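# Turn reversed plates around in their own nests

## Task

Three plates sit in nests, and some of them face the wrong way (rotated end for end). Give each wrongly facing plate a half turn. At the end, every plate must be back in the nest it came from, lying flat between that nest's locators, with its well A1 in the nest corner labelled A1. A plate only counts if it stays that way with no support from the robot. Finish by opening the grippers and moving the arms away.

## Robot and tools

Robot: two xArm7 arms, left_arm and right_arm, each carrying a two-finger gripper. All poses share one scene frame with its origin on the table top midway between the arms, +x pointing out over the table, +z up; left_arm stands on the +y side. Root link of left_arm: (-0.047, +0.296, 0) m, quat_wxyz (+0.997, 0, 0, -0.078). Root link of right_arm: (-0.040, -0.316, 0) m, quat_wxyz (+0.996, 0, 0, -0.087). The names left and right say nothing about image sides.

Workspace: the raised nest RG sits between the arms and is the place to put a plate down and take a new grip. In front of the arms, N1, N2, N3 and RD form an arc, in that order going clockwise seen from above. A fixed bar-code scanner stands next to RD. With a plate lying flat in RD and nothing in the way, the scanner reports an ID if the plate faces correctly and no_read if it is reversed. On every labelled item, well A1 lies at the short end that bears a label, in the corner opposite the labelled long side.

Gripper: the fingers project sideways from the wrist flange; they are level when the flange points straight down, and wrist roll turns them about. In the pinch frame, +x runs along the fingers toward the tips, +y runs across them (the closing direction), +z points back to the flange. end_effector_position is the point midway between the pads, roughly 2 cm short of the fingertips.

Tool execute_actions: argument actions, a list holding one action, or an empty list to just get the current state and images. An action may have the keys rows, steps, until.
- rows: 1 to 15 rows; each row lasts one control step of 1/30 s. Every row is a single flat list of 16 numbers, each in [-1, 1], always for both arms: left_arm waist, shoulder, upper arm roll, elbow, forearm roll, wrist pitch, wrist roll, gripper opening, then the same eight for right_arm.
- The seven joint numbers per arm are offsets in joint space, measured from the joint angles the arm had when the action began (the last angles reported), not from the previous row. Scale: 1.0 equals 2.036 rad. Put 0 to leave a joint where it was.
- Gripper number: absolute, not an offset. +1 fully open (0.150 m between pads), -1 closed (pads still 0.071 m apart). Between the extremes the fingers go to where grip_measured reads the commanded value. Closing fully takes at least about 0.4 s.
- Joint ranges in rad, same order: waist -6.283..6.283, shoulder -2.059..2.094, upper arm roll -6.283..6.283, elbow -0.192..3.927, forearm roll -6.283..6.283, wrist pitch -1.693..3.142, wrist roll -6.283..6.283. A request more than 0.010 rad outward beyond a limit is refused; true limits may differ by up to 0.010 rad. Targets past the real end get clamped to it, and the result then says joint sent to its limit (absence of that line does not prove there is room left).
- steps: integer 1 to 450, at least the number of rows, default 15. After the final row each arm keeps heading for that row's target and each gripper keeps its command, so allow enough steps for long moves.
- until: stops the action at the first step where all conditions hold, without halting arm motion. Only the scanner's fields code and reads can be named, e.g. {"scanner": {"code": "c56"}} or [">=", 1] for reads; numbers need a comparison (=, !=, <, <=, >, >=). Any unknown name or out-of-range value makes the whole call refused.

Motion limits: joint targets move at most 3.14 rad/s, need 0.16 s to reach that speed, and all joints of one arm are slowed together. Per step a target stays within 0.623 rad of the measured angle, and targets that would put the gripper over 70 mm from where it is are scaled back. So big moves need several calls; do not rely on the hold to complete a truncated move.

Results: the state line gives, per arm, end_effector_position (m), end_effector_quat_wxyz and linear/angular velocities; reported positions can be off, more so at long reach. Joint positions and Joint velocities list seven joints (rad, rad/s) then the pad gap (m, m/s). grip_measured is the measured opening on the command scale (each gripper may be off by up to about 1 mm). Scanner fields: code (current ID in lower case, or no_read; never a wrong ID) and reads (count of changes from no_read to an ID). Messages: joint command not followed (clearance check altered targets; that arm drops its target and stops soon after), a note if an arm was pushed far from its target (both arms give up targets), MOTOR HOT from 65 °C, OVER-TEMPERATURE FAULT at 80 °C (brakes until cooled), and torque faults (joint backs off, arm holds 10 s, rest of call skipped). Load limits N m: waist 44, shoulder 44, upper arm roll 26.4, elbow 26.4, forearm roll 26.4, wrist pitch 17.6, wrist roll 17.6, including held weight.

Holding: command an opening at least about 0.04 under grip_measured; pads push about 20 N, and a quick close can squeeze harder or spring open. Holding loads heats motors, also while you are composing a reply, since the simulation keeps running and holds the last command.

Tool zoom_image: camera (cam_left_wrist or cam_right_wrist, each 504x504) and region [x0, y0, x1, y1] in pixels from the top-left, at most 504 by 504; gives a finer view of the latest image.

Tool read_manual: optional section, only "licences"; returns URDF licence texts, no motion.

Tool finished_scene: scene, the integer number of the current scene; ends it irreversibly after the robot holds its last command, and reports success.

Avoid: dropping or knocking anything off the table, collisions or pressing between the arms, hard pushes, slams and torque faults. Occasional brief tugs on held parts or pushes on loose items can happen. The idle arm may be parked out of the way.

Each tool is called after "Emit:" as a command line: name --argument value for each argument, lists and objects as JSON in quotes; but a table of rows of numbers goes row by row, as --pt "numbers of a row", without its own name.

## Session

Emit:
execute_actions --actions '[]'

Scene clock: 0.00 s.
left_arm: end_effector_position=(+0.2410, +0.3882, +0.3315) grip_measured=+1.00 end_effector_quat_wxyz=(+0.643, -0.144, +0.150, -0.737) end_effector_velocity=(+0.000, -0.000, +0.000) end_effector_angular_velocity=(+0.001, -0.000, -0.002) | right_arm: end_effector_position=(+0.4317, -0.7439, +0.3118) grip_measured=+1.00 end_effector_quat_wxyz=(+0.728, -0.572, -0.013, +0.379) end_effector_velocity=(+0.000, +0.000, +0.000) end_effector_angular_velocity=(+0.001, -0.001, +0.001)
Joint positions: left_arm=[ 0.349 -0.112  0.363  1.028  0.285  1.483  2.179  0.15 ] | right_arm=[-0.849  0.377 -0.021  1.578 -2.229  0.026  0.217  0.15 ]
Joint velocities: left_arm=[ 0.    -0.001 -0.001 -0.     0.001 -0.     0.     0.   ] | right_arm=[ 0.     0.     0.     0.     0.    -0.001  0.     0.   ]
scanner: code=no_read reads=0

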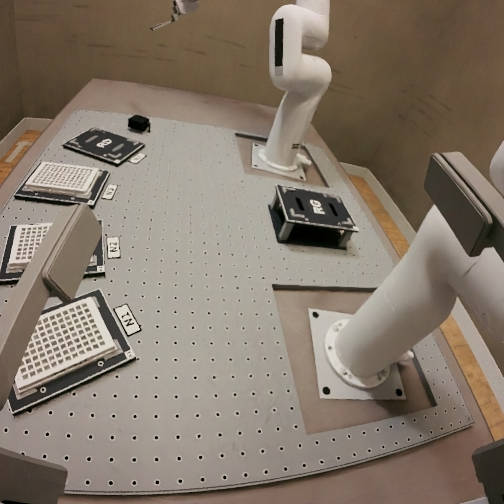

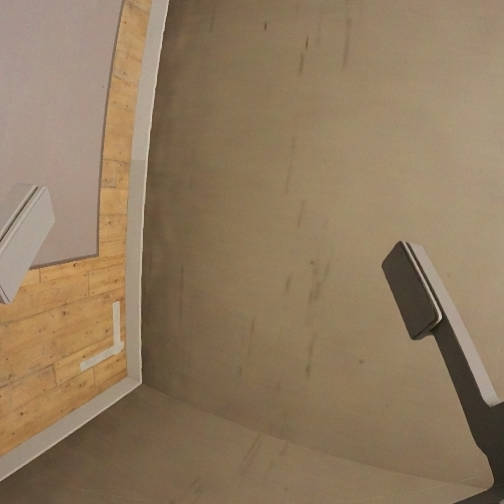

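Emit:
zoom_image --camera "cam_left_wrist" --region '[0, 280, 150, 420]'

Emit:
zoom_image --camera "cam_left_wrist" --region '[0, 150, 130, 290]'

Region (0, 280, 150, 420) of cam_left_wrist's 504x504 image, scaled by 3.360, with more detail than that image has; it fills the top 470 rows of this view, and the rest is white.

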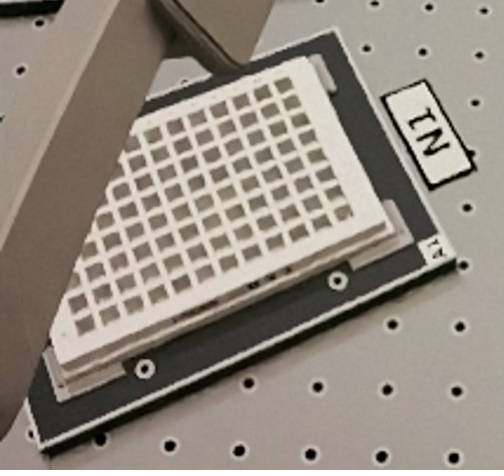

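Region (0, 150, 130, 290) of cam_left_wrist's 504x504 image, scaled by 3.600, with more detail than that image has; it fills the left 468 columns of this view, and the rest is white.

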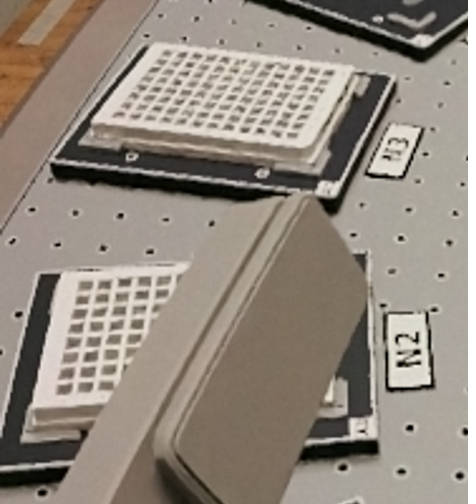

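Emit:
zoom_image --camera "cam_left_wrist" --region '[0, 170, 168, 338]'

Emit:
zoom_image --camera "cam_left_wrist" --region '[336, 130, 504, 298]'

Emit:
execute_actions --actions '[{"rows": [[-0.0766,0.4406,-0.1783,0.2442,-0.14,-0.3674,0.2847,0,0,0,0,0,0,0,0,1]], "steps": 30}]'

Region (0, 170, 168, 338) of cam_left_wrist's 504x504 image, scaled by 3.000, with more detail than that image has.

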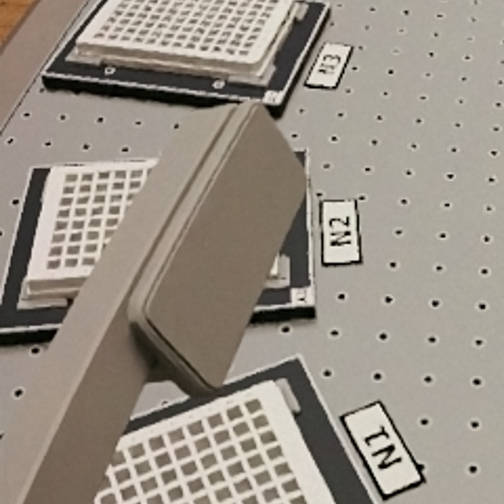

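Region (336, 130, 504, 298) of cam_left_wrist's 504x504 image, scaled by 3.000, with more detail than that image has.

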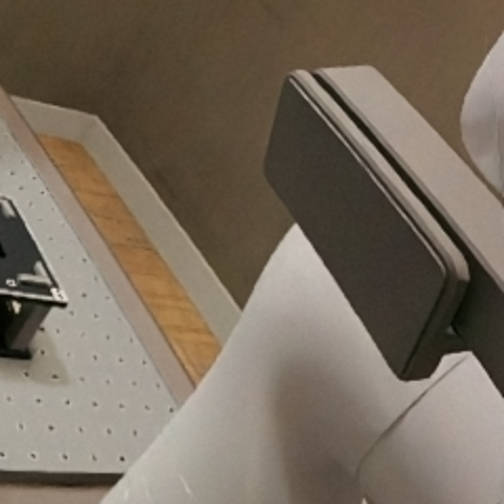

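Scene clock: 14.80 s.
left_arm: end_effector_position=(+0.4201, +0.2709, +0.1158) grip_measured=+0.00 end_effector_quat_wxyz=(-0.235, +0.004, -0.016, +0.972) end_effector_velocity=(+0.054, -0.144, -0.281) end_effector_angular_velocity=(-0.301, -0.137, -0.594) | right_arm: end_effector_position=(+0.4317, -0.7439, +0.3118) grip_measured=+1.00 end_effector_quat_wxyz=(+0.728, -0.572, -0.013, +0.379) end_effector_velocity=(-0.000, -0.000, -0.001) end_effector_angular_velocity=(+0.000, +0.001, -0.001)
Joint positions: left_arm=[0.203 0.716 0.025 1.491 0.02  0.788 2.72  0.11 ] | right_arm=[-0.849  0.377 -0.021  1.578 -2.229  0.026  0.217  0.15 ]
Joint velocities: left_arm=[-0.117  0.736 -0.264  0.331 -0.195 -0.535  0.396 -0.   ] | right_arm=[-0.     0.    -0.001 -0.001  0.     0.    -0.001  0.   ]
scanner: code=no_read reads=0

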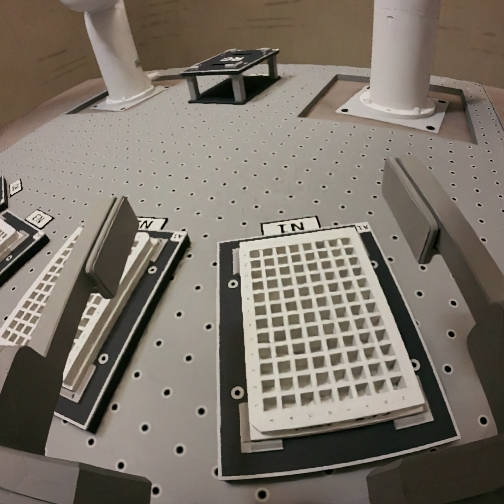

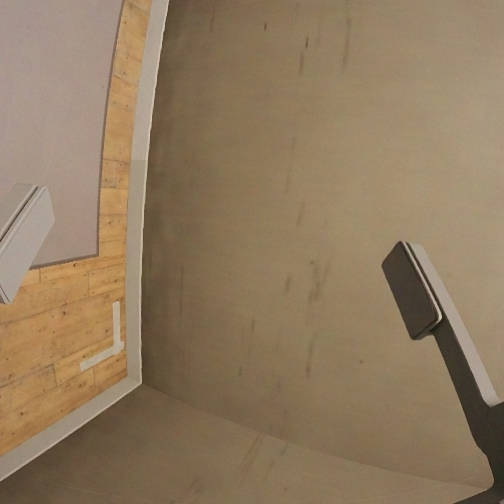

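Emit:
execute_actions --actions '[{"steps": 1}]'

Emit:
zoom_image --camera "cam_left_wrist" --region '[0, 150, 252, 450]'

Emit:
zoom_image --camera "cam_left_wrist" --region '[200, 180, 504, 484]'

Scene clock: 23.07 s.
left_arm: end_effector_position=(+0.4258, +0.2580, +0.0898) grip_measured=+0.00 end_effector_quat_wxyz=(-0.209, -0.002, +0.000, +0.978) end_effector_velocity=(-0.000, +0.000, +0.000) end_effector_angular_velocity=(+0.002, -0.000, -0.000) | right_arm: end_effector_position=(+0.4317, -0.7439, +0.3118) grip_measured=+1.00 end_effector_quat_wxyz=(+0.728, -0.572, -0.013, +0.379) end_effector_velocity=(+0.000, +0.000, -0.000) end_effector_angular_velocity=(+0.001, -0.000, +0.000)
Joint positions: left_arm=[0.193 0.785 0.001 1.525 0.    0.735 2.759 0.111] | right_arm=[-0.849  0.377 -0.021  1.578 -2.229  0.026  0.217  0.15 ]
Joint velocities: left_arm=[-0.    -0.     0.001 -0.     0.001  0.    -0.     0.   ] | right_arm=[-0.     0.     0.    -0.001  0.    -0.     0.001  0.   ]
scanner: code=no_read reads=0

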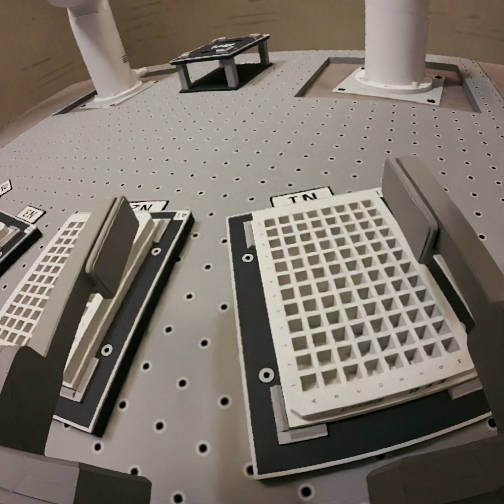

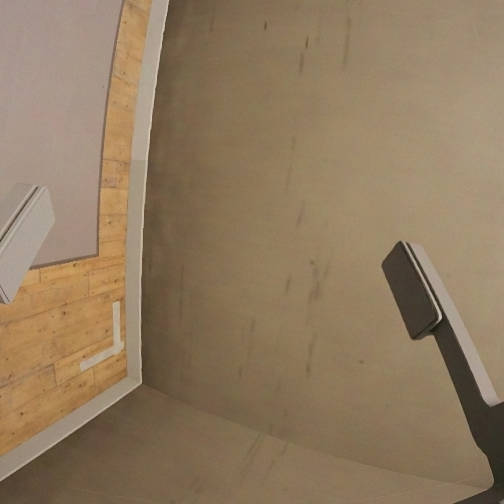

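Region (0, 150, 252, 450) of cam_left_wrist's 504x504 image, scaled by 1.680, with more detail than that image has; it fills the left 423 columns of this view, and the rest is white.

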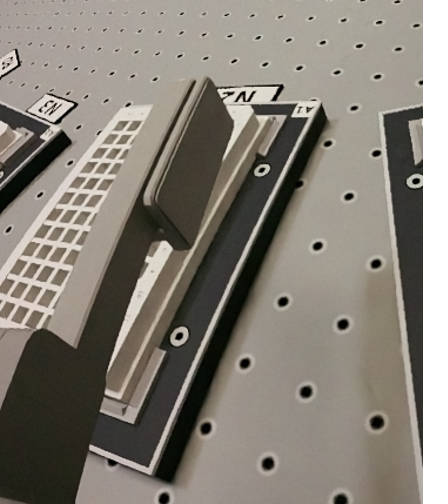

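Region (200, 180, 504, 484) of cam_left_wrist's 504x504 image, scaled by 1.658, with more detail than that image has.

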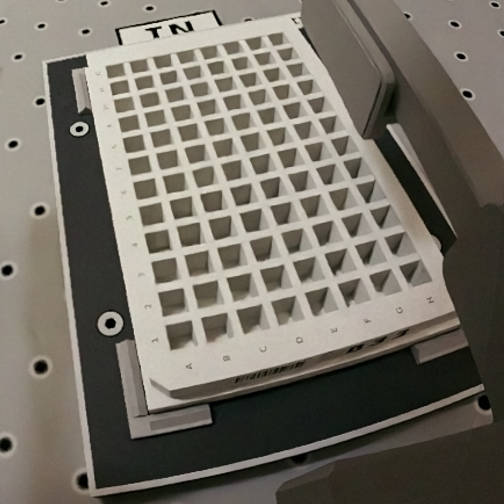

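Emit:
execute_actions --actions '[{"rows": [[0.015,-0.002,-0.0005,-0.01,0,-0.008,-0.004,0,0,0,0,0,0,0,0,1],[0.03,-0.004,-0.0005,-0.022,0,-0.018,-0.008,0,0,0,0,0,0,0,0,1],[0.04143,-0.00451,-0.0005,-0.036,0,-0.032,-0.01034,0,0,0,0,0,0,0,0,1],[0.04143,-0.00451,-0.0005,-0.05,0,-0.046,-0.01034,0,0,0,0,0,0,0,0,1],[0.04143,-0.00451,-0.0005,-0.06566,0,-0.06115,-0.01034,0,0,0,0,0,0,0,0,1]], "steps": 10}]'

Scene clock: 37.37 s.
left_arm: end_effector_position=(+0.4035, +0.2930, +0.0617) grip_measured=+0.00 end_effector_quat_wxyz=(-0.259, +0.000, -0.002, +0.966) end_effector_velocity=(-0.077, +0.007, -0.084) end_effector_angular_velocity=(-0.032, +0.063, +0.077) | right_arm: end_effector_position=(+0.4317, -0.7439, +0.3118) grip_measured=+1.00 end_effector_quat_wxyz=(+0.728, -0.572, -0.013, +0.379) end_effector_velocity=(-0.000, -0.000, +0.000) end_effector_angular_velocity=(-0.001, -0.000, -0.001)
Joint positions: left_arm=[0.274 0.778 0.005 1.411 0.    0.634 2.74  0.111] | right_arm=[-0.849  0.377 -0.021  1.578 -2.229  0.026  0.217  0.15 ]
Joint velocities: left_arm=[ 0.08   0.02  -0.036 -0.3    0.001 -0.254 -0.025 -0.   ] | right_arm=[ 0.     0.    -0.     0.001  0.     0.     0.     0.   ]
scanner: code=no_read reads=0

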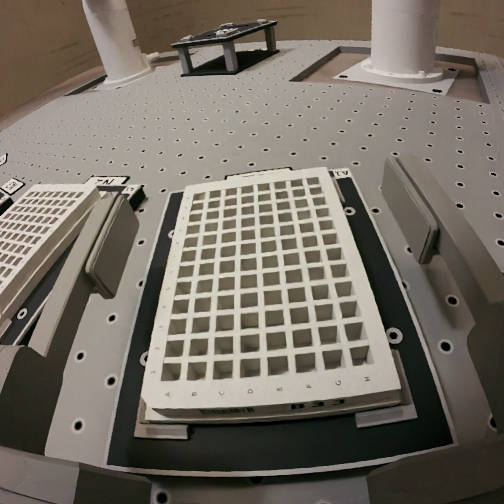

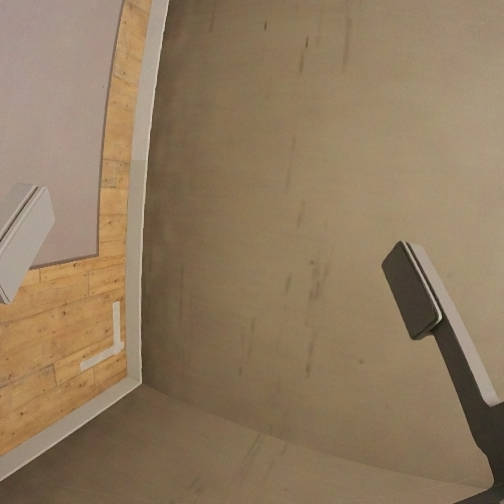

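Emit:
execute_actions --actions '[{"steps": 1}]'

Emit:
zoom_image --camera "cam_left_wrist" --region '[70, 170, 238, 450]'

Emit:
zoom_image --camera "cam_left_wrist" --region '[300, 150, 468, 430]'

Scene clock: 40.17 s.
left_arm: end_effector_position=(+0.4003, +0.2913, +0.0579) grip_measured=+0.00 end_effector_quat_wxyz=(-0.259, -0.002, +0.000, +0.966) end_effector_velocity=(-0.000, -0.000, -0.000) end_effector_angular_velocity=(-0.001, +0.000, +0.000) | right_arm: end_effector_position=(+0.4317, -0.7439, +0.3118) grip_measured=+1.00 end_effector_quat_wxyz=(+0.728, -0.572, -0.013, +0.379) end_effector_velocity=(+0.000, +0.000, +0.000) end_effector_angular_velocity=(+0.001, -0.001, +0.000)
Joint positions: left_arm=[ 0.277  0.775 -0.001  1.391  0.     0.611  2.738  0.11 ] | right_arm=[-0.849  0.377 -0.021  1.578 -2.229  0.026  0.217  0.15 ]
Joint velocities: left_arm=[ 0.     0.    -0.001 -0.    -0.001 -0.    -0.    -0.   ] | right_arm=[-0.    -0.    -0.     0.     0.    -0.001  0.001  0.   ]
scanner: code=no_read reads=0

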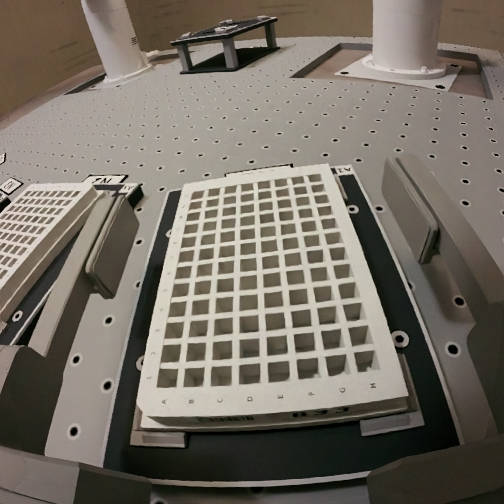

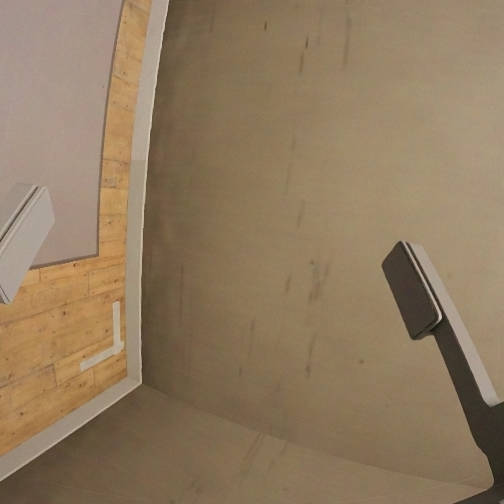

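Region (70, 170, 238, 450) of cam_left_wrist's 504x504 image, scaled by 1.800, with more detail than that image has; it fills the left 302 columns of this view, and the rest is white.

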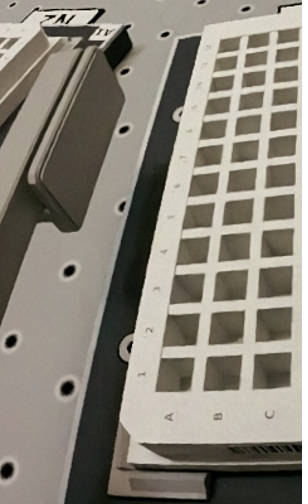

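Region (300, 150, 468, 430) of cam_left_wrist's 504x504 image, scaled by 1.800, with more detail than that image has; it fills the left 302 columns of this view, and the rest is white.

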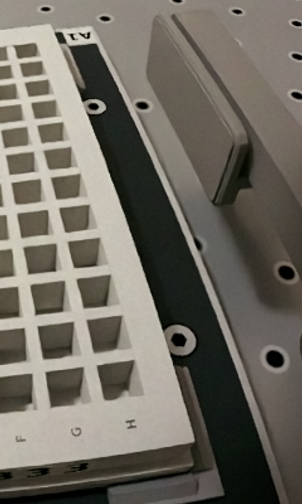

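Emit:
execute_actions --actions '[{"rows": [[-0.0007,0.002,0,0.0007,0,-0.002,0,-0.05,0,0,0,0,0,0,0,1],[-0.00135,0.005,0,0.0015,0,-0.0045,0.0001,-0.1,0,0,0,0,0,0,0,1],[-0.00135,0.008,0,0.0023,0,-0.007,0.0001,-0.18,0,0,0,0,0,0,0,1],[-0.00135,0.011,0,0.003,0,-0.0092,0.0001,-0.26,0,0,0,0,0,0,0,1],[-0.00135,0.0138,0,0.0037,0,-0.0112,0.0001,-0.34,0,0,0,0,0,0,0,1],[-0.00135,0.016,0,0.0041,0,-0.0125,0.0001,-0.4,0,0,0,0,0,0,0,1],[-0.00135,0.01718,0,0.00424,0,-0.01294,0.00013,-0.45,0,0,0,0,0,0,0,1]], "steps": 9}]'

Scene clock: 54.77 s.
left_arm: end_effector_position=(+0.4001, +0.2901, +0.0467) grip_measured=-0.41 end_effector_quat_wxyz=(-0.258, -0.003, +0.001, +0.966) end_effector_velocity=(-0.012, -0.002, -0.056) end_effector_angular_velocity=(-0.004, +0.042, -0.001) | right_arm: end_effector_position=(+0.4317, -0.7439, +0.3118) grip_measured=+1.00 end_effector_quat_wxyz=(+0.728, -0.572, -0.013, +0.379) end_effector_velocity=(-0.000, -0.000, -0.000) end_effector_angular_velocity=(-0.002, +0.001, +0.000)
Joint positions: left_arm=[ 0.275  0.801 -0.001  1.397  0.     0.591  2.738  0.094] | right_arm=[-0.849  0.377 -0.021  1.578 -2.229  0.026  0.217  0.15 ]
Joint velocities: left_arm=[-0.004  0.122  0.003  0.011 -0.001 -0.069  0.001 -0.026] | right_arm=[-0.    -0.    -0.     0.001 -0.001  0.    -0.001  0.   ]
scanner: code=no_read reads=0

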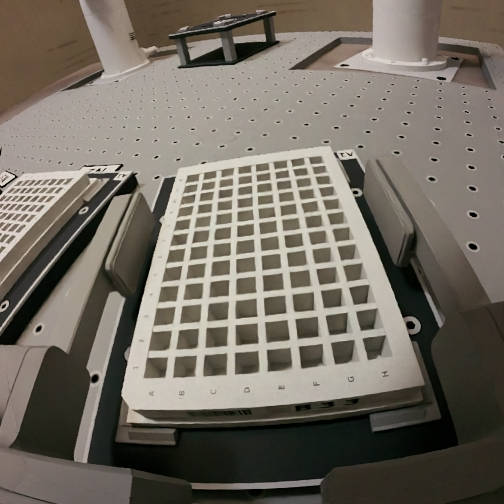

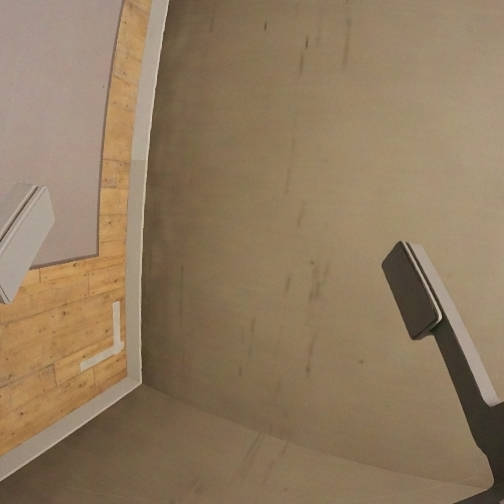

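Emit:
execute_actions --actions '[{"steps": 1}]'

Emit:
zoom_image --camera "cam_left_wrist" --region '[80, 150, 200, 330]'

Emit:
zoom_image --camera "cam_left_wrist" --region '[320, 130, 440, 340]'

Scene clock: 58.67 s.
left_arm: end_effector_position=(+0.3999, +0.2901, +0.0425) grip_measured=-0.45 end_effector_quat_wxyz=(-0.258, -0.002, +0.000, +0.966) end_effector_velocity=(-0.000, +0.000, +0.000) end_effector_angular_velocity=(+0.001, +0.000, -0.000) | right_arm: end_effector_position=(+0.4317, -0.7439, +0.3118) grip_measured=+1.00 end_effector_quat_wxyz=(+0.728, -0.572, -0.013, +0.379) end_effector_velocity=(+0.000, +0.000, +0.000) end_effector_angular_velocity=(+0.001, -0.001, +0.000)
Joint positions: left_arm=[ 0.275  0.81  -0.001  1.4    0.     0.585  2.738  0.093] | right_arm=[-0.849  0.377 -0.021  1.578 -2.229  0.026  0.217  0.15 ]
Joint velocities: left_arm=[-0.    -0.     0.001 -0.     0.     0.     0.     0.   ] | right_arm=[-0.     0.     0.     0.     0.001 -0.001  0.001  0.   ]
scanner: code=no_read reads=0

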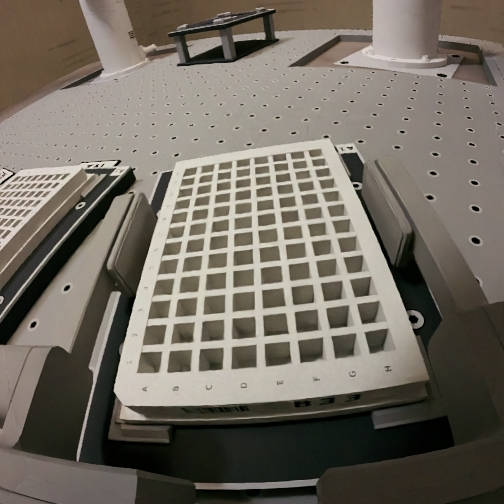

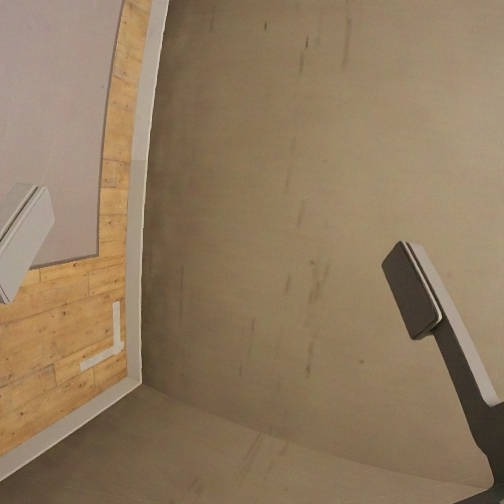

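Region (80, 150, 200, 330) of cam_left_wrist's 504x504 image, scaled by 2.800, with more detail than that image has.

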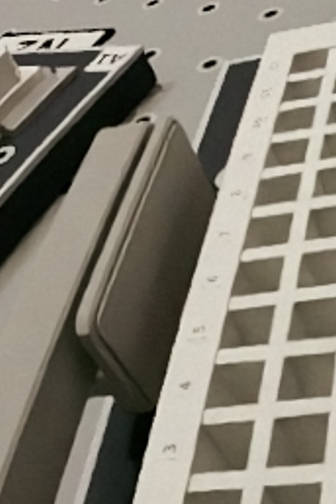

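Region (320, 130, 440, 340) of cam_left_wrist's 504x504 image, scaled by 2.400, with more detail than that image has; it fills the left 288 columns of this view, and the rest is white.

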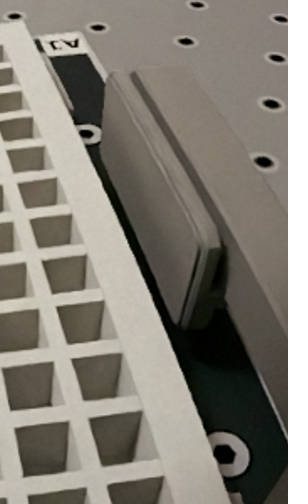

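Emit:
execute_actions --actions '[{"rows": [[0,0,0,0,0,0,0,-0.52,0,0,0,0,0,0,0,1],[0,0,0,0,0,0,0,-0.57,0,0,0,0,0,0,0,1],[0,0,0,0,0,0,0,-0.61,0,0,0,0,0,0,0,1],[0,0,0,0,0,0,0,-0.64,0,0,0,0,0,0,0,1],[0,0,0,0,0,0,0,-0.66,0,0,0,0,0,0,0,1],[0,0,0,0,0,0,0,-0.68,0,0,0,0,0,0,0,1],[0,0,0,0,0,0,0,-0.70,0,0,0,0,0,0,0,1],[0,0,0,0,0,0,0,-0.72,0,0,0,0,0,0,0,1],[0,0,0,0,0,0,0,-0.75,0,0,0,0,0,0,0,1],[0,0,0,0,0,0,0,-0.82,0,0,0,0,0,0,0,1]], "steps": 13}]'

Emit:
zoom_image --camera "cam_left_wrist" --region '[90, 380, 216, 470]'

Emit:
zoom_image --camera "cam_left_wrist" --region '[320, 370, 446, 460]'

Emit:
zoom_image --camera "cam_left_wrist" --region '[140, 120, 392, 200]'

Scene clock: 70.40 s.
left_arm: end_effector_position=(+0.3999, +0.2901, +0.0425) grip_measured=-0.70 end_effector_quat_wxyz=(-0.258, -0.002, +0.000, +0.966) end_effector_velocity=(-0.000, +0.001, -0.000) end_effector_angular_velocity=(+0.002, +0.001, +0.000) | right_arm: end_effector_position=(+0.4317, -0.7439, +0.3118) grip_measured=+1.00 end_effector_quat_wxyz=(+0.728, -0.572, -0.013, +0.379) end_effector_velocity=(-0.000, -0.000, -0.000) end_effector_angular_velocity=(+0.000, +0.000, -0.001)
Joint positions: left_arm=[ 0.275  0.81  -0.001  1.4    0.     0.585  2.738  0.083] | right_arm=[-0.849  0.377 -0.021  1.578 -2.229  0.026  0.217  0.15 ]
Joint velocities: left_arm=[-0.     0.     0.002 -0.     0.001  0.    -0.     0.   ] | right_arm=[-0.     0.    -0.    -0.001  0.     0.001 -0.     0.   ]
scanner: code=no_read reads=0

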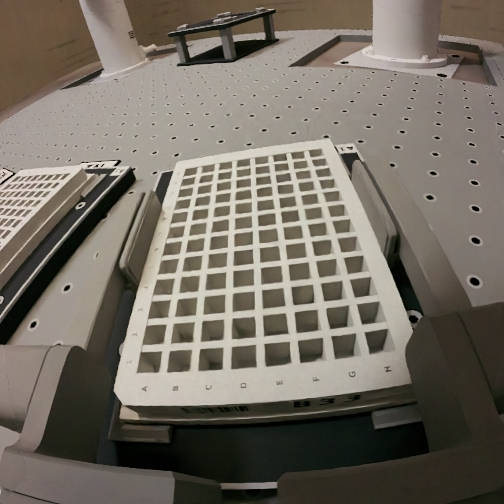

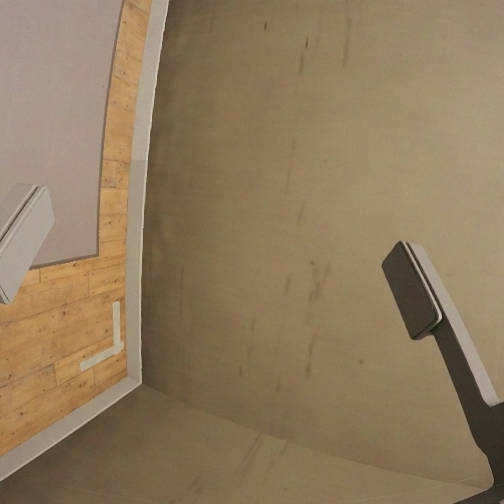

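Region (90, 380, 216, 470) of cam_left_wrist's 504x504 image, scaled by 4.000, with more detail than that image has; it fills the top 360 rows of this view, and the rest is white.

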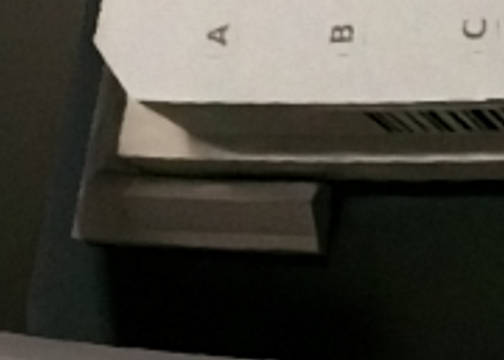

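Region (320, 370, 446, 460) of cam_left_wrist's 504x504 image, scaled by 4.000, with more detail than that image has; it fills the top 360 rows of this view, and the rest is white.

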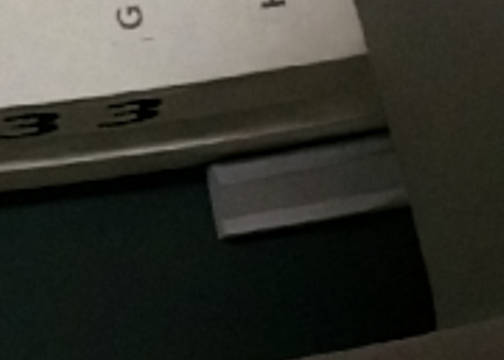

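Region (140, 120, 392, 200) of cam_left_wrist's 504x504 image, scaled by 2.000, with more detail than that image has; it fills the top 160 rows of this view, and the rest is white.

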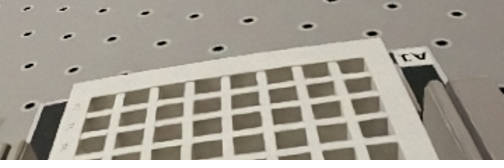

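Emit:
execute_actions --actions '[]'

Scene clock: 91.53 s.
left_arm: end_effector_position=(+0.3999, +0.2901, +0.0425) grip_measured=-0.70 end_effector_quat_wxyz=(-0.258, -0.002, +0.000, +0.966) end_effector_velocity=(+0.000, -0.001, +0.000) end_effector_angular_velocity=(-0.001, -0.000, -0.001) | right_arm: end_effector_position=(+0.4317, -0.7439, +0.3118) grip_measured=+1.00 end_effector_quat_wxyz=(+0.728, -0.572, -0.013, +0.379) end_effector_velocity=(-0.000, -0.000, -0.000) end_effector_angular_velocity=(+0.001, +0.000, -0.000)
Joint positions: left_arm=[ 0.275  0.81  -0.001  1.4    0.     0.585  2.738  0.083] | right_arm=[-0.849  0.377 -0.021  1.578 -2.229  0.026  0.217  0.15 ]
Joint velocities: left_arm=[-0.001  0.    -0.001  0.    -0.001  0.    -0.     0.   ] | right_arm=[ 0.     0.    -0.    -0.001  0.    -0.    -0.     0.   ]
scanner: code=no_read reads=0

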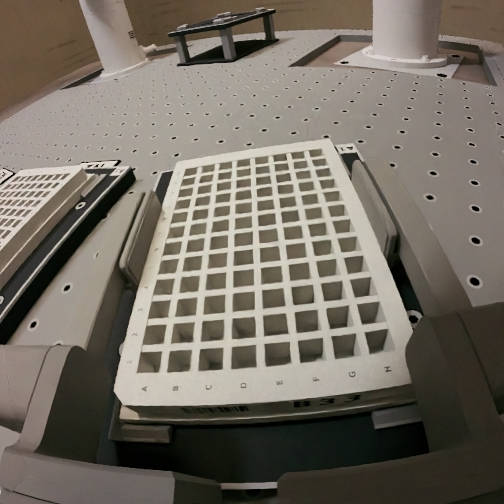

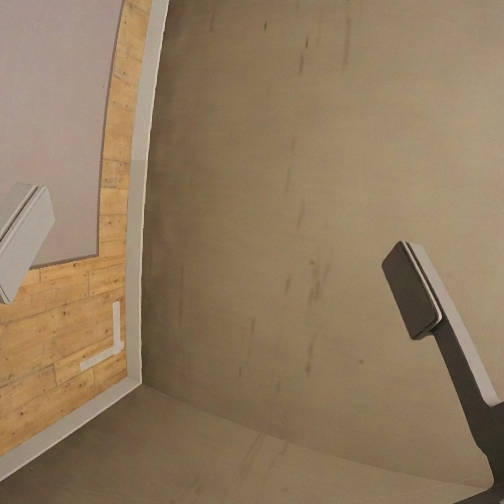

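Emit:
execute_actions --actions '[{"rows":[[0,-0.0010,0,-0.0003,0,0.0007,0,-0.82,0,0,0,0,0,0,0,1],[0,-0.0025,0,-0.0007,0,0.0018,0,-0.82,0,0,0,0,0,0,0,1],[0,-0.0045,0,-0.0013,0,0.0032,0,-0.82,0,0,0,0,0,0,0,1],[0,-0.0069,0,-0.0020,0,0.0049,0,-0.82,0,0,0,0,0,0,0,1],[0,-0.0093,0,-0.0028,0,0.0066,0,-0.82,0,0,0,0,0,0,0,1],[0,-0.0113,0,-0.0034,0,0.0080,0,-0.82,0,0,0,0,0,0,0,1],[0,-0.0128,0,-0.0038,0,0.0090,0,-0.82,0,0,0,0,0,0,0,1],[0,-0.0138,0,-0.0041,0,0.0097,0,-0.82,0,0,0,0,0,0,0,1]],"steps":8}]'

Emit:
execute_actions --actions '[{"steps":4}]'

Scene clock: 99.20 s.
left_arm: end_effector_position=(+0.3998, +0.2901, +0.0483) grip_measured=-0.70 end_effector_quat_wxyz=(-0.258, -0.002, +0.000, +0.966) end_effector_velocity=(+0.005, +0.001, +0.051) end_effector_angular_velocity=(+0.003, -0.017, -0.000) | right_arm: end_effector_position=(+0.4317, -0.7439, +0.3118) grip_measured=+1.00 end_effector_quat_wxyz=(+0.728, -0.572, -0.013, +0.379) end_effector_velocity=(-0.000, +0.000, -0.000) end_effector_angular_velocity=(+0.001, +0.001, +0.000)
Joint positions: left_arm=[ 0.275  0.797 -0.     1.396  0.     0.595  2.738  0.083] | right_arm=[-0.849  0.377 -0.021  1.578 -2.229  0.026  0.217  0.15 ]
Joint velocities: left_arm=[-0.    -0.116  0.001 -0.025  0.     0.073  0.    -0.   ] | right_arm=[-0.    -0.    -0.    -0.001  0.    -0.    -0.001  0.   ]
scanner: code=no_read reads=0

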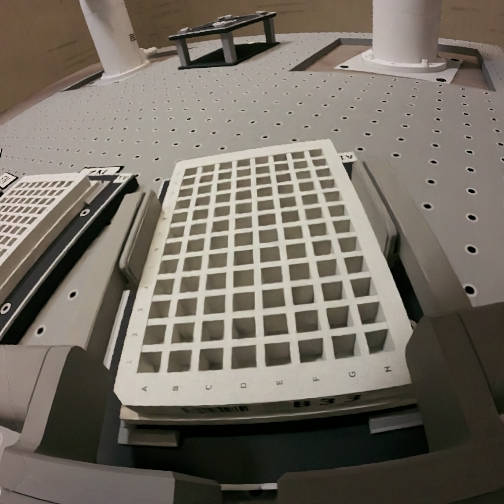

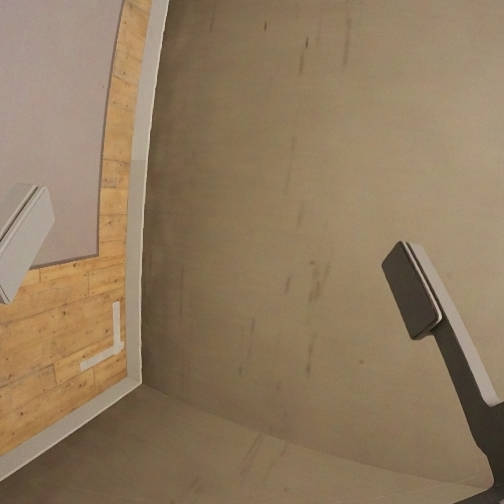

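Scene clock: 99.33 s.
left_arm: end_effector_position=(+0.4004, +0.2901, +0.0534) grip_measured=-0.70 end_effector_quat_wxyz=(-0.258, -0.003, +0.001, +0.966) end_effector_velocity=(-0.000, +0.000, +0.018) end_effector_angular_velocity=(-0.000, +0.001, +0.001) | right_arm: end_effector_position=(+0.4317, -0.7439, +0.3118) grip_measured=+1.00 end_effector_quat_wxyz=(+0.728, -0.572, -0.013, +0.379) end_effector_velocity=(+0.000, -0.000, +0.000) end_effector_angular_velocity=(-0.002, +0.000, +0.001)
Joint positions: left_arm=[ 0.275  0.785 -0.001  1.393  0.     0.602  2.738  0.083] | right_arm=[-0.849  0.377 -0.021  1.578 -2.229  0.026  0.217  0.15 ]
Joint velocities: left_arm=[ 0.    -0.041  0.    -0.012 -0.     0.03   0.     0.   ] | right_arm=[ 0.    -0.     0.     0.001 -0.    -0.    -0.001  0.   ]
scanner: code=no_read reads=0

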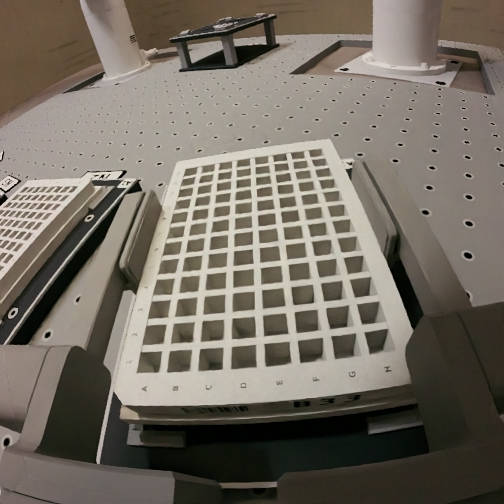

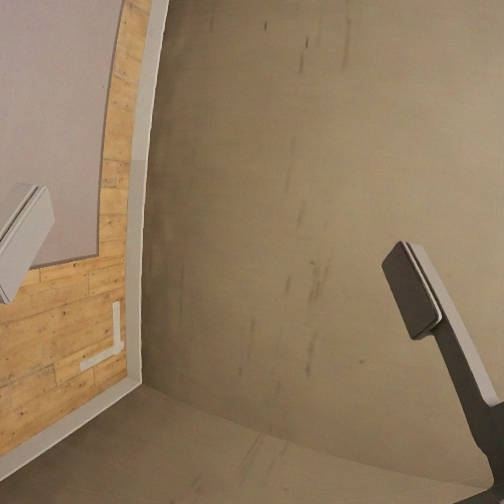

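Emit:
execute_actions --actions '[]'

Emit:
zoom_image --camera "cam_left_wrist" --region '[90, 380, 216, 470]'

Emit:
zoom_image --camera "cam_left_wrist" --region '[320, 370, 446, 460]'

Emit:
zoom_image --camera "cam_left_wrist" --region '[0, 150, 160, 260]'

Scene clock: 103.13 s.
left_arm: end_effector_position=(+0.3999, +0.2901, +0.0545) grip_measured=-0.70 end_effector_quat_wxyz=(-0.258, -0.002, +0.000, +0.966) end_effector_velocity=(-0.000, +0.000, +0.000) end_effector_angular_velocity=(+0.001, -0.000, -0.001) | right_arm: end_effector_position=(+0.4317, -0.7439, +0.3118) grip_measured=+1.00 end_effector_quat_wxyz=(+0.728, -0.572, -0.013, +0.379) end_effector_velocity=(+0.000, -0.000, +0.000) end_effector_angular_velocity=(-0.000, -0.001, -0.001)
Joint positions: left_arm=[ 0.275  0.782 -0.001  1.392  0.     0.604  2.738  0.083] | right_arm=[-0.849  0.377 -0.021  1.578 -2.229  0.026  0.217  0.15 ]
Joint velocities: left_arm=[ 0.    -0.     0.    -0.     0.001  0.     0.     0.   ] | right_arm=[ 0.     0.    -0.     0.001 -0.     0.     0.001  0.   ]
scanner: code=no_read reads=0

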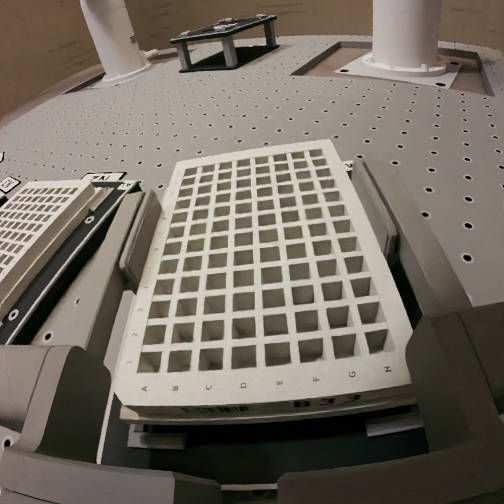

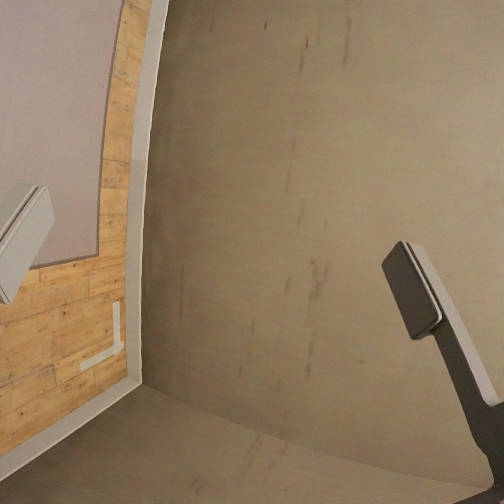

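Region (90, 380, 216, 470) of cam_left_wrist's 504x504 image, scaled by 4.000, with more detail than that image has; it fills the top 360 rows of this view, and the rest is white.

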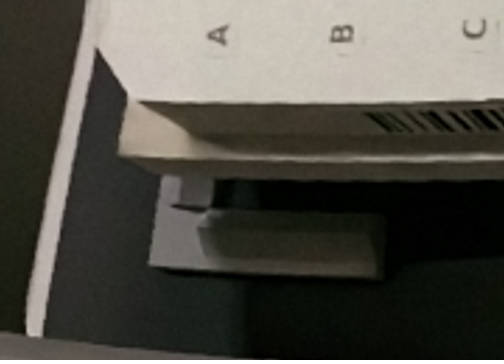

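Region (320, 370, 446, 460) of cam_left_wrist's 504x504 image, scaled by 4.000, with more detail than that image has; it fills the top 360 rows of this view, and the rest is white.

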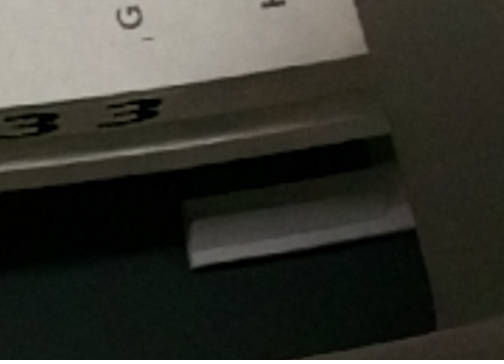

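Region (0, 150, 160, 260) of cam_left_wrist's 504x504 image, scaled by 3.150, with more detail than that image has; it fills the top 346 rows of this view, and the rest is white.

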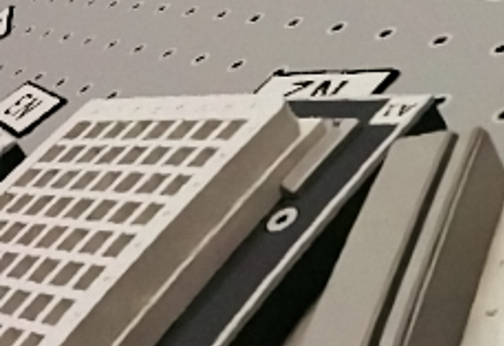

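Emit:
zoom_image --camera "cam_left_wrist" --region '[300, 130, 400, 200]'

Emit:
zoom_image --camera "cam_left_wrist" --region '[90, 270, 190, 390]'

Region (300, 130, 400, 200) of cam_left_wrist's 504x504 image, scaled by 5.040, with more detail than that image has; it fills the top 353 rows of this view, and the rest is white.

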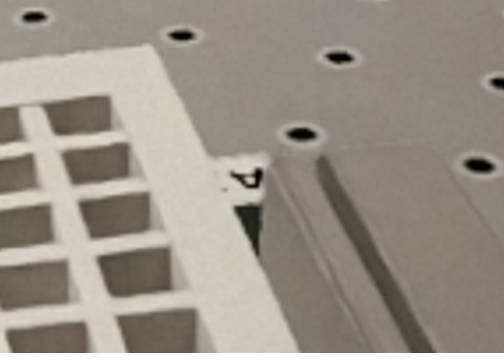

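Region (90, 270, 190, 390) of cam_left_wrist's 504x504 image, scaled by 4.200, with more detail than that image has.

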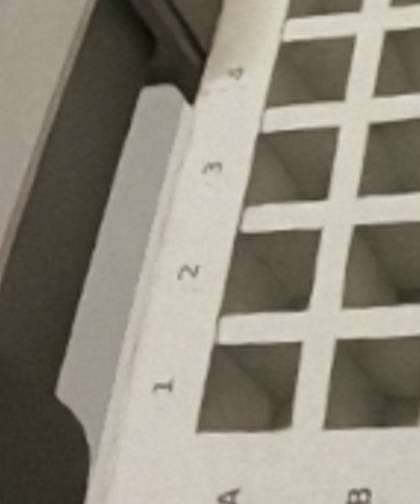

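Emit:
execute_actions --actions '[{"rows":[[0,-0.006,0,-0.002,0,0.004,0,-0.82,0,0,0,0,0,0,0,1],[0,-0.014,0,-0.005,0,0.008,0.005,-0.82,0,0,0,0,0,0,0,1],[0,-0.024,0,-0.011,0,0.012,0.015,-0.82,0,0,0,0,0,0,0,1],[-0.002,-0.036,0,-0.020,0,0.015,0.035,-0.82,0,0,0,0,0,0,0,1],[-0.005,-0.049,0,-0.032,0,0.016,0.065,-0.82,0,0,0,0,0,0,0,1],[-0.009,-0.062,0,-0.046,0,0.015,0.105,-0.82,0,0,0,0,0,0,0,1],[-0.013,-0.074,0,-0.060,0,0.013,0.150,-0.82,0,0,0,0,0,0,0,1],[-0.018,-0.085,0,-0.074,0,0.010,0.200,-0.82,0,0,0,0,0,0,0,1],[-0.022,-0.095,0,-0.087,0,0.007,0.250,-0.82,0,0,0,0,0,0,0,1],[-0.026,-0.104,0,-0.099,0,0.004,0.300,-0.82,0,0,0,0,0,0,0,1],[-0.031,-0.112,0,-0.110,0,0.001,0.350,-0.82,0,0,0,0,0,0,0,1],[-0.035,-0.119,0,-0.121,0,-0.002,0.400,-0.82,0,0,0,0,0,0,0,1],[-0.040,-0.126,0,-0.131,0,-0.005,0.450,-0.82,0,0,0,0,0,0,0,1],[-0.044,-0.132,0,-0.141,0,-0.009,0.500,-0.82,0,0,0,0,0,0,0,1],[-0.086,-0.1814,0,-0.2238,0,-0.0408,0.982,-0.82,0,0,0,0,0,0,0,1]],"steps":24}]'

Scene clock: 129.37 s.
left_arm: end_effector_position=(+0.3532, +0.3926, +0.1091) grip_measured=-0.70 end_effector_quat_wxyz=(+0.457, -0.001, +0.001, +0.890) end_effector_velocity=(+0.235, +0.171, +0.003) end_effector_angular_velocity=(+0.014, -0.002, -2.682) | right_arm: end_effector_position=(+0.4317, -0.7439, +0.3118) grip_measured=+1.00 end_effector_quat_wxyz=(+0.728, -0.572, -0.013, +0.379) end_effector_velocity=(+0.000, +0.000, -0.000) end_effector_angular_velocity=(+0.001, -0.001, -0.001)
Joint positions: left_arm=[ 0.112  0.432 -0.005  0.966  0.     0.534  4.042  0.083] | right_arm=[-0.849  0.377 -0.021  1.578 -2.229  0.026  0.217  0.15 ]
Joint velocities: left_arm=[-0.163 -0.205  0.028 -0.344 -0.    -0.135  2.544  0.   ] | right_arm=[-0.    -0.     0.    -0.001  0.001  0.001  0.001  0.   ]
scanner: code=no_read reads=0

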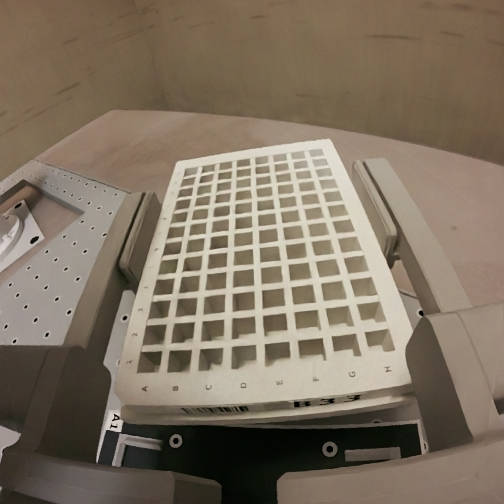

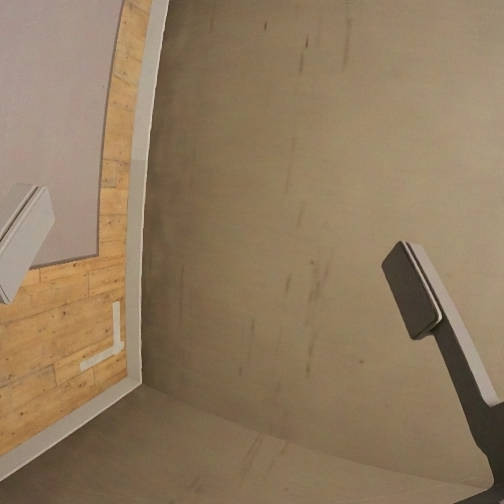

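Emit:
execute_actions --actions '[{"steps":1}]'

Scene clock: 136.67 s.
left_arm: end_effector_position=(+0.4098, +0.4158, +0.1097) grip_measured=-0.70 end_effector_quat_wxyz=(+0.648, -0.001, -0.000, +0.761) end_effector_velocity=(+0.002, +0.000, +0.000) end_effector_angular_velocity=(-0.000, +0.000, -0.010) | right_arm: end_effector_position=(+0.4317, -0.7439, +0.3118) grip_measured=+1.00 end_effector_quat_wxyz=(+0.728, -0.572, -0.013, +0.379) end_effector_velocity=(+0.000, +0.000, +0.000) end_effector_angular_velocity=(+0.000, -0.000, -0.000)
Joint positions: left_arm=[ 0.102  0.417 -0.001  0.942  0.     0.524  4.497  0.083] | right_arm=[-0.849  0.377 -0.021  1.578 -2.229  0.026  0.217  0.15 ]
Joint velocities: left_arm=[-0.    -0.     0.001  0.    -0.001  0.     0.012 -0.   ] | right_arm=[ 0. -0. -0. -0. -0.  0.  0.  0.]
scanner: code=no_read reads=0

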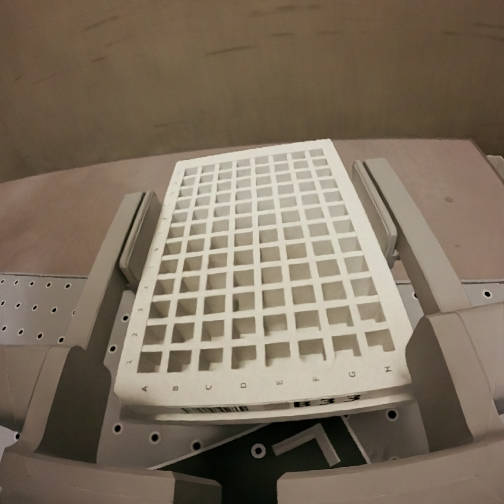

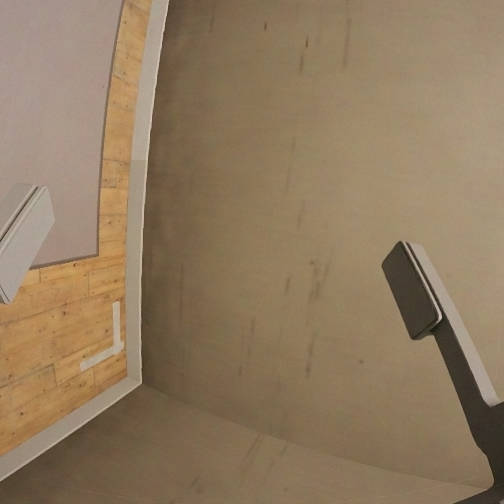

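Emit:
execute_actions --actions '[{"rows":[[-0.0045,-0.0061,0,-0.0134,0,-0.0073,0.13,-0.82,0,0,0,0,0,0,0,1],[-0.0107,-0.0147,0,-0.0321,0,-0.0175,0.16,-0.82,0,0,0,0,0,0,0,1],[-0.0188,-0.0258,0,-0.0562,0,-0.0306,0.20,-0.82,0,0,0,0,0,0,0,1],[-0.0277,-0.0381,0,-0.0830,0,-0.0451,0.24,-0.82,0,0,0,0,0,0,0,1],[-0.0375,-0.0516,0,-0.1124,0,-0.0612,0.28,-0.82,0,0,0,0,0,0,0,1],[-0.0474,-0.0651,0,-0.1418,0,-0.0772,0.325,-0.82,0,0,0,0,0,0,0,1],[-0.0572,-0.0787,0,-0.1713,0,-0.0932,0.37,-0.82,0,0,0,0,0,0,0,1],[-0.0662,-0.0909,0,-0.1980,0,-0.1077,0.41,-0.82,0,0,0,0,0,0,0,1],[-0.0742,-0.1020,0,-0.2221,0,-0.1208,0.445,-0.82,0,0,0,0,0,0,0,1],[-0.0814,-0.1118,0,-0.2435,0,-0.1325,0.475,-0.82,0,0,0,0,0,0,0,1],[-0.0867,-0.1192,0,-0.2596,0,-0.1412,0.495,-0.82,0,0,0,0,0,0,0,1],[-0.0894,-0.1229,0,-0.2676,0,-0.1456,0.5049,-0.82,0,0,0,0,0,0,0,1]],"steps":14}]'

Scene clock: 148.73 s.
left_arm: end_effector_position=(+0.4278, +0.3350, +0.0918) grip_measured=-0.70 end_effector_quat_wxyz=(+0.917, -0.000, -0.000, +0.398) end_effector_velocity=(-0.132, -0.288, -0.047) end_effector_angular_velocity=(+0.004, -0.009, -2.049) | right_arm: end_effector_position=(+0.4317, -0.7439, +0.3118) grip_measured=+1.00 end_effector_quat_wxyz=(+0.728, -0.572, -0.013, +0.379) end_effector_velocity=(-0.000, +0.000, -0.000) end_effector_angular_velocity=(-0.000, +0.001, +0.001)
Joint positions: left_arm=[-0.024  0.245 -0.003  0.566  0.     0.321  5.283  0.083] | right_arm=[-0.849  0.377 -0.021  1.578 -2.229  0.026  0.217  0.15 ]
Joint velocities: left_arm=[-0.388 -0.538  0.01  -1.167 -0.    -0.636  1.671  0.   ] | right_arm=[-0.    -0.     0.     0.     0.    -0.    -0.001  0.   ]
scanner: code=no_read reads=0

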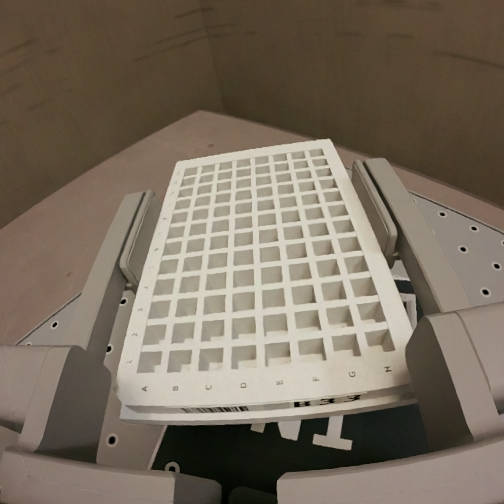

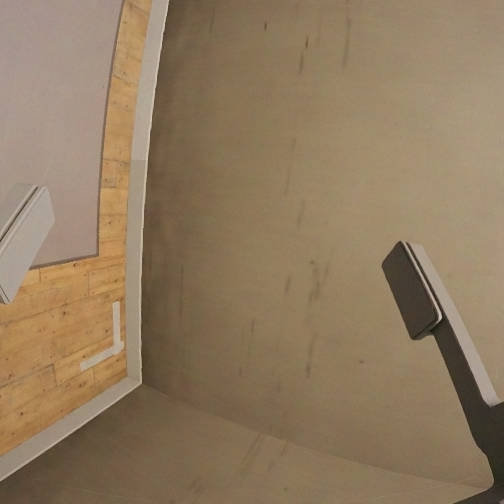

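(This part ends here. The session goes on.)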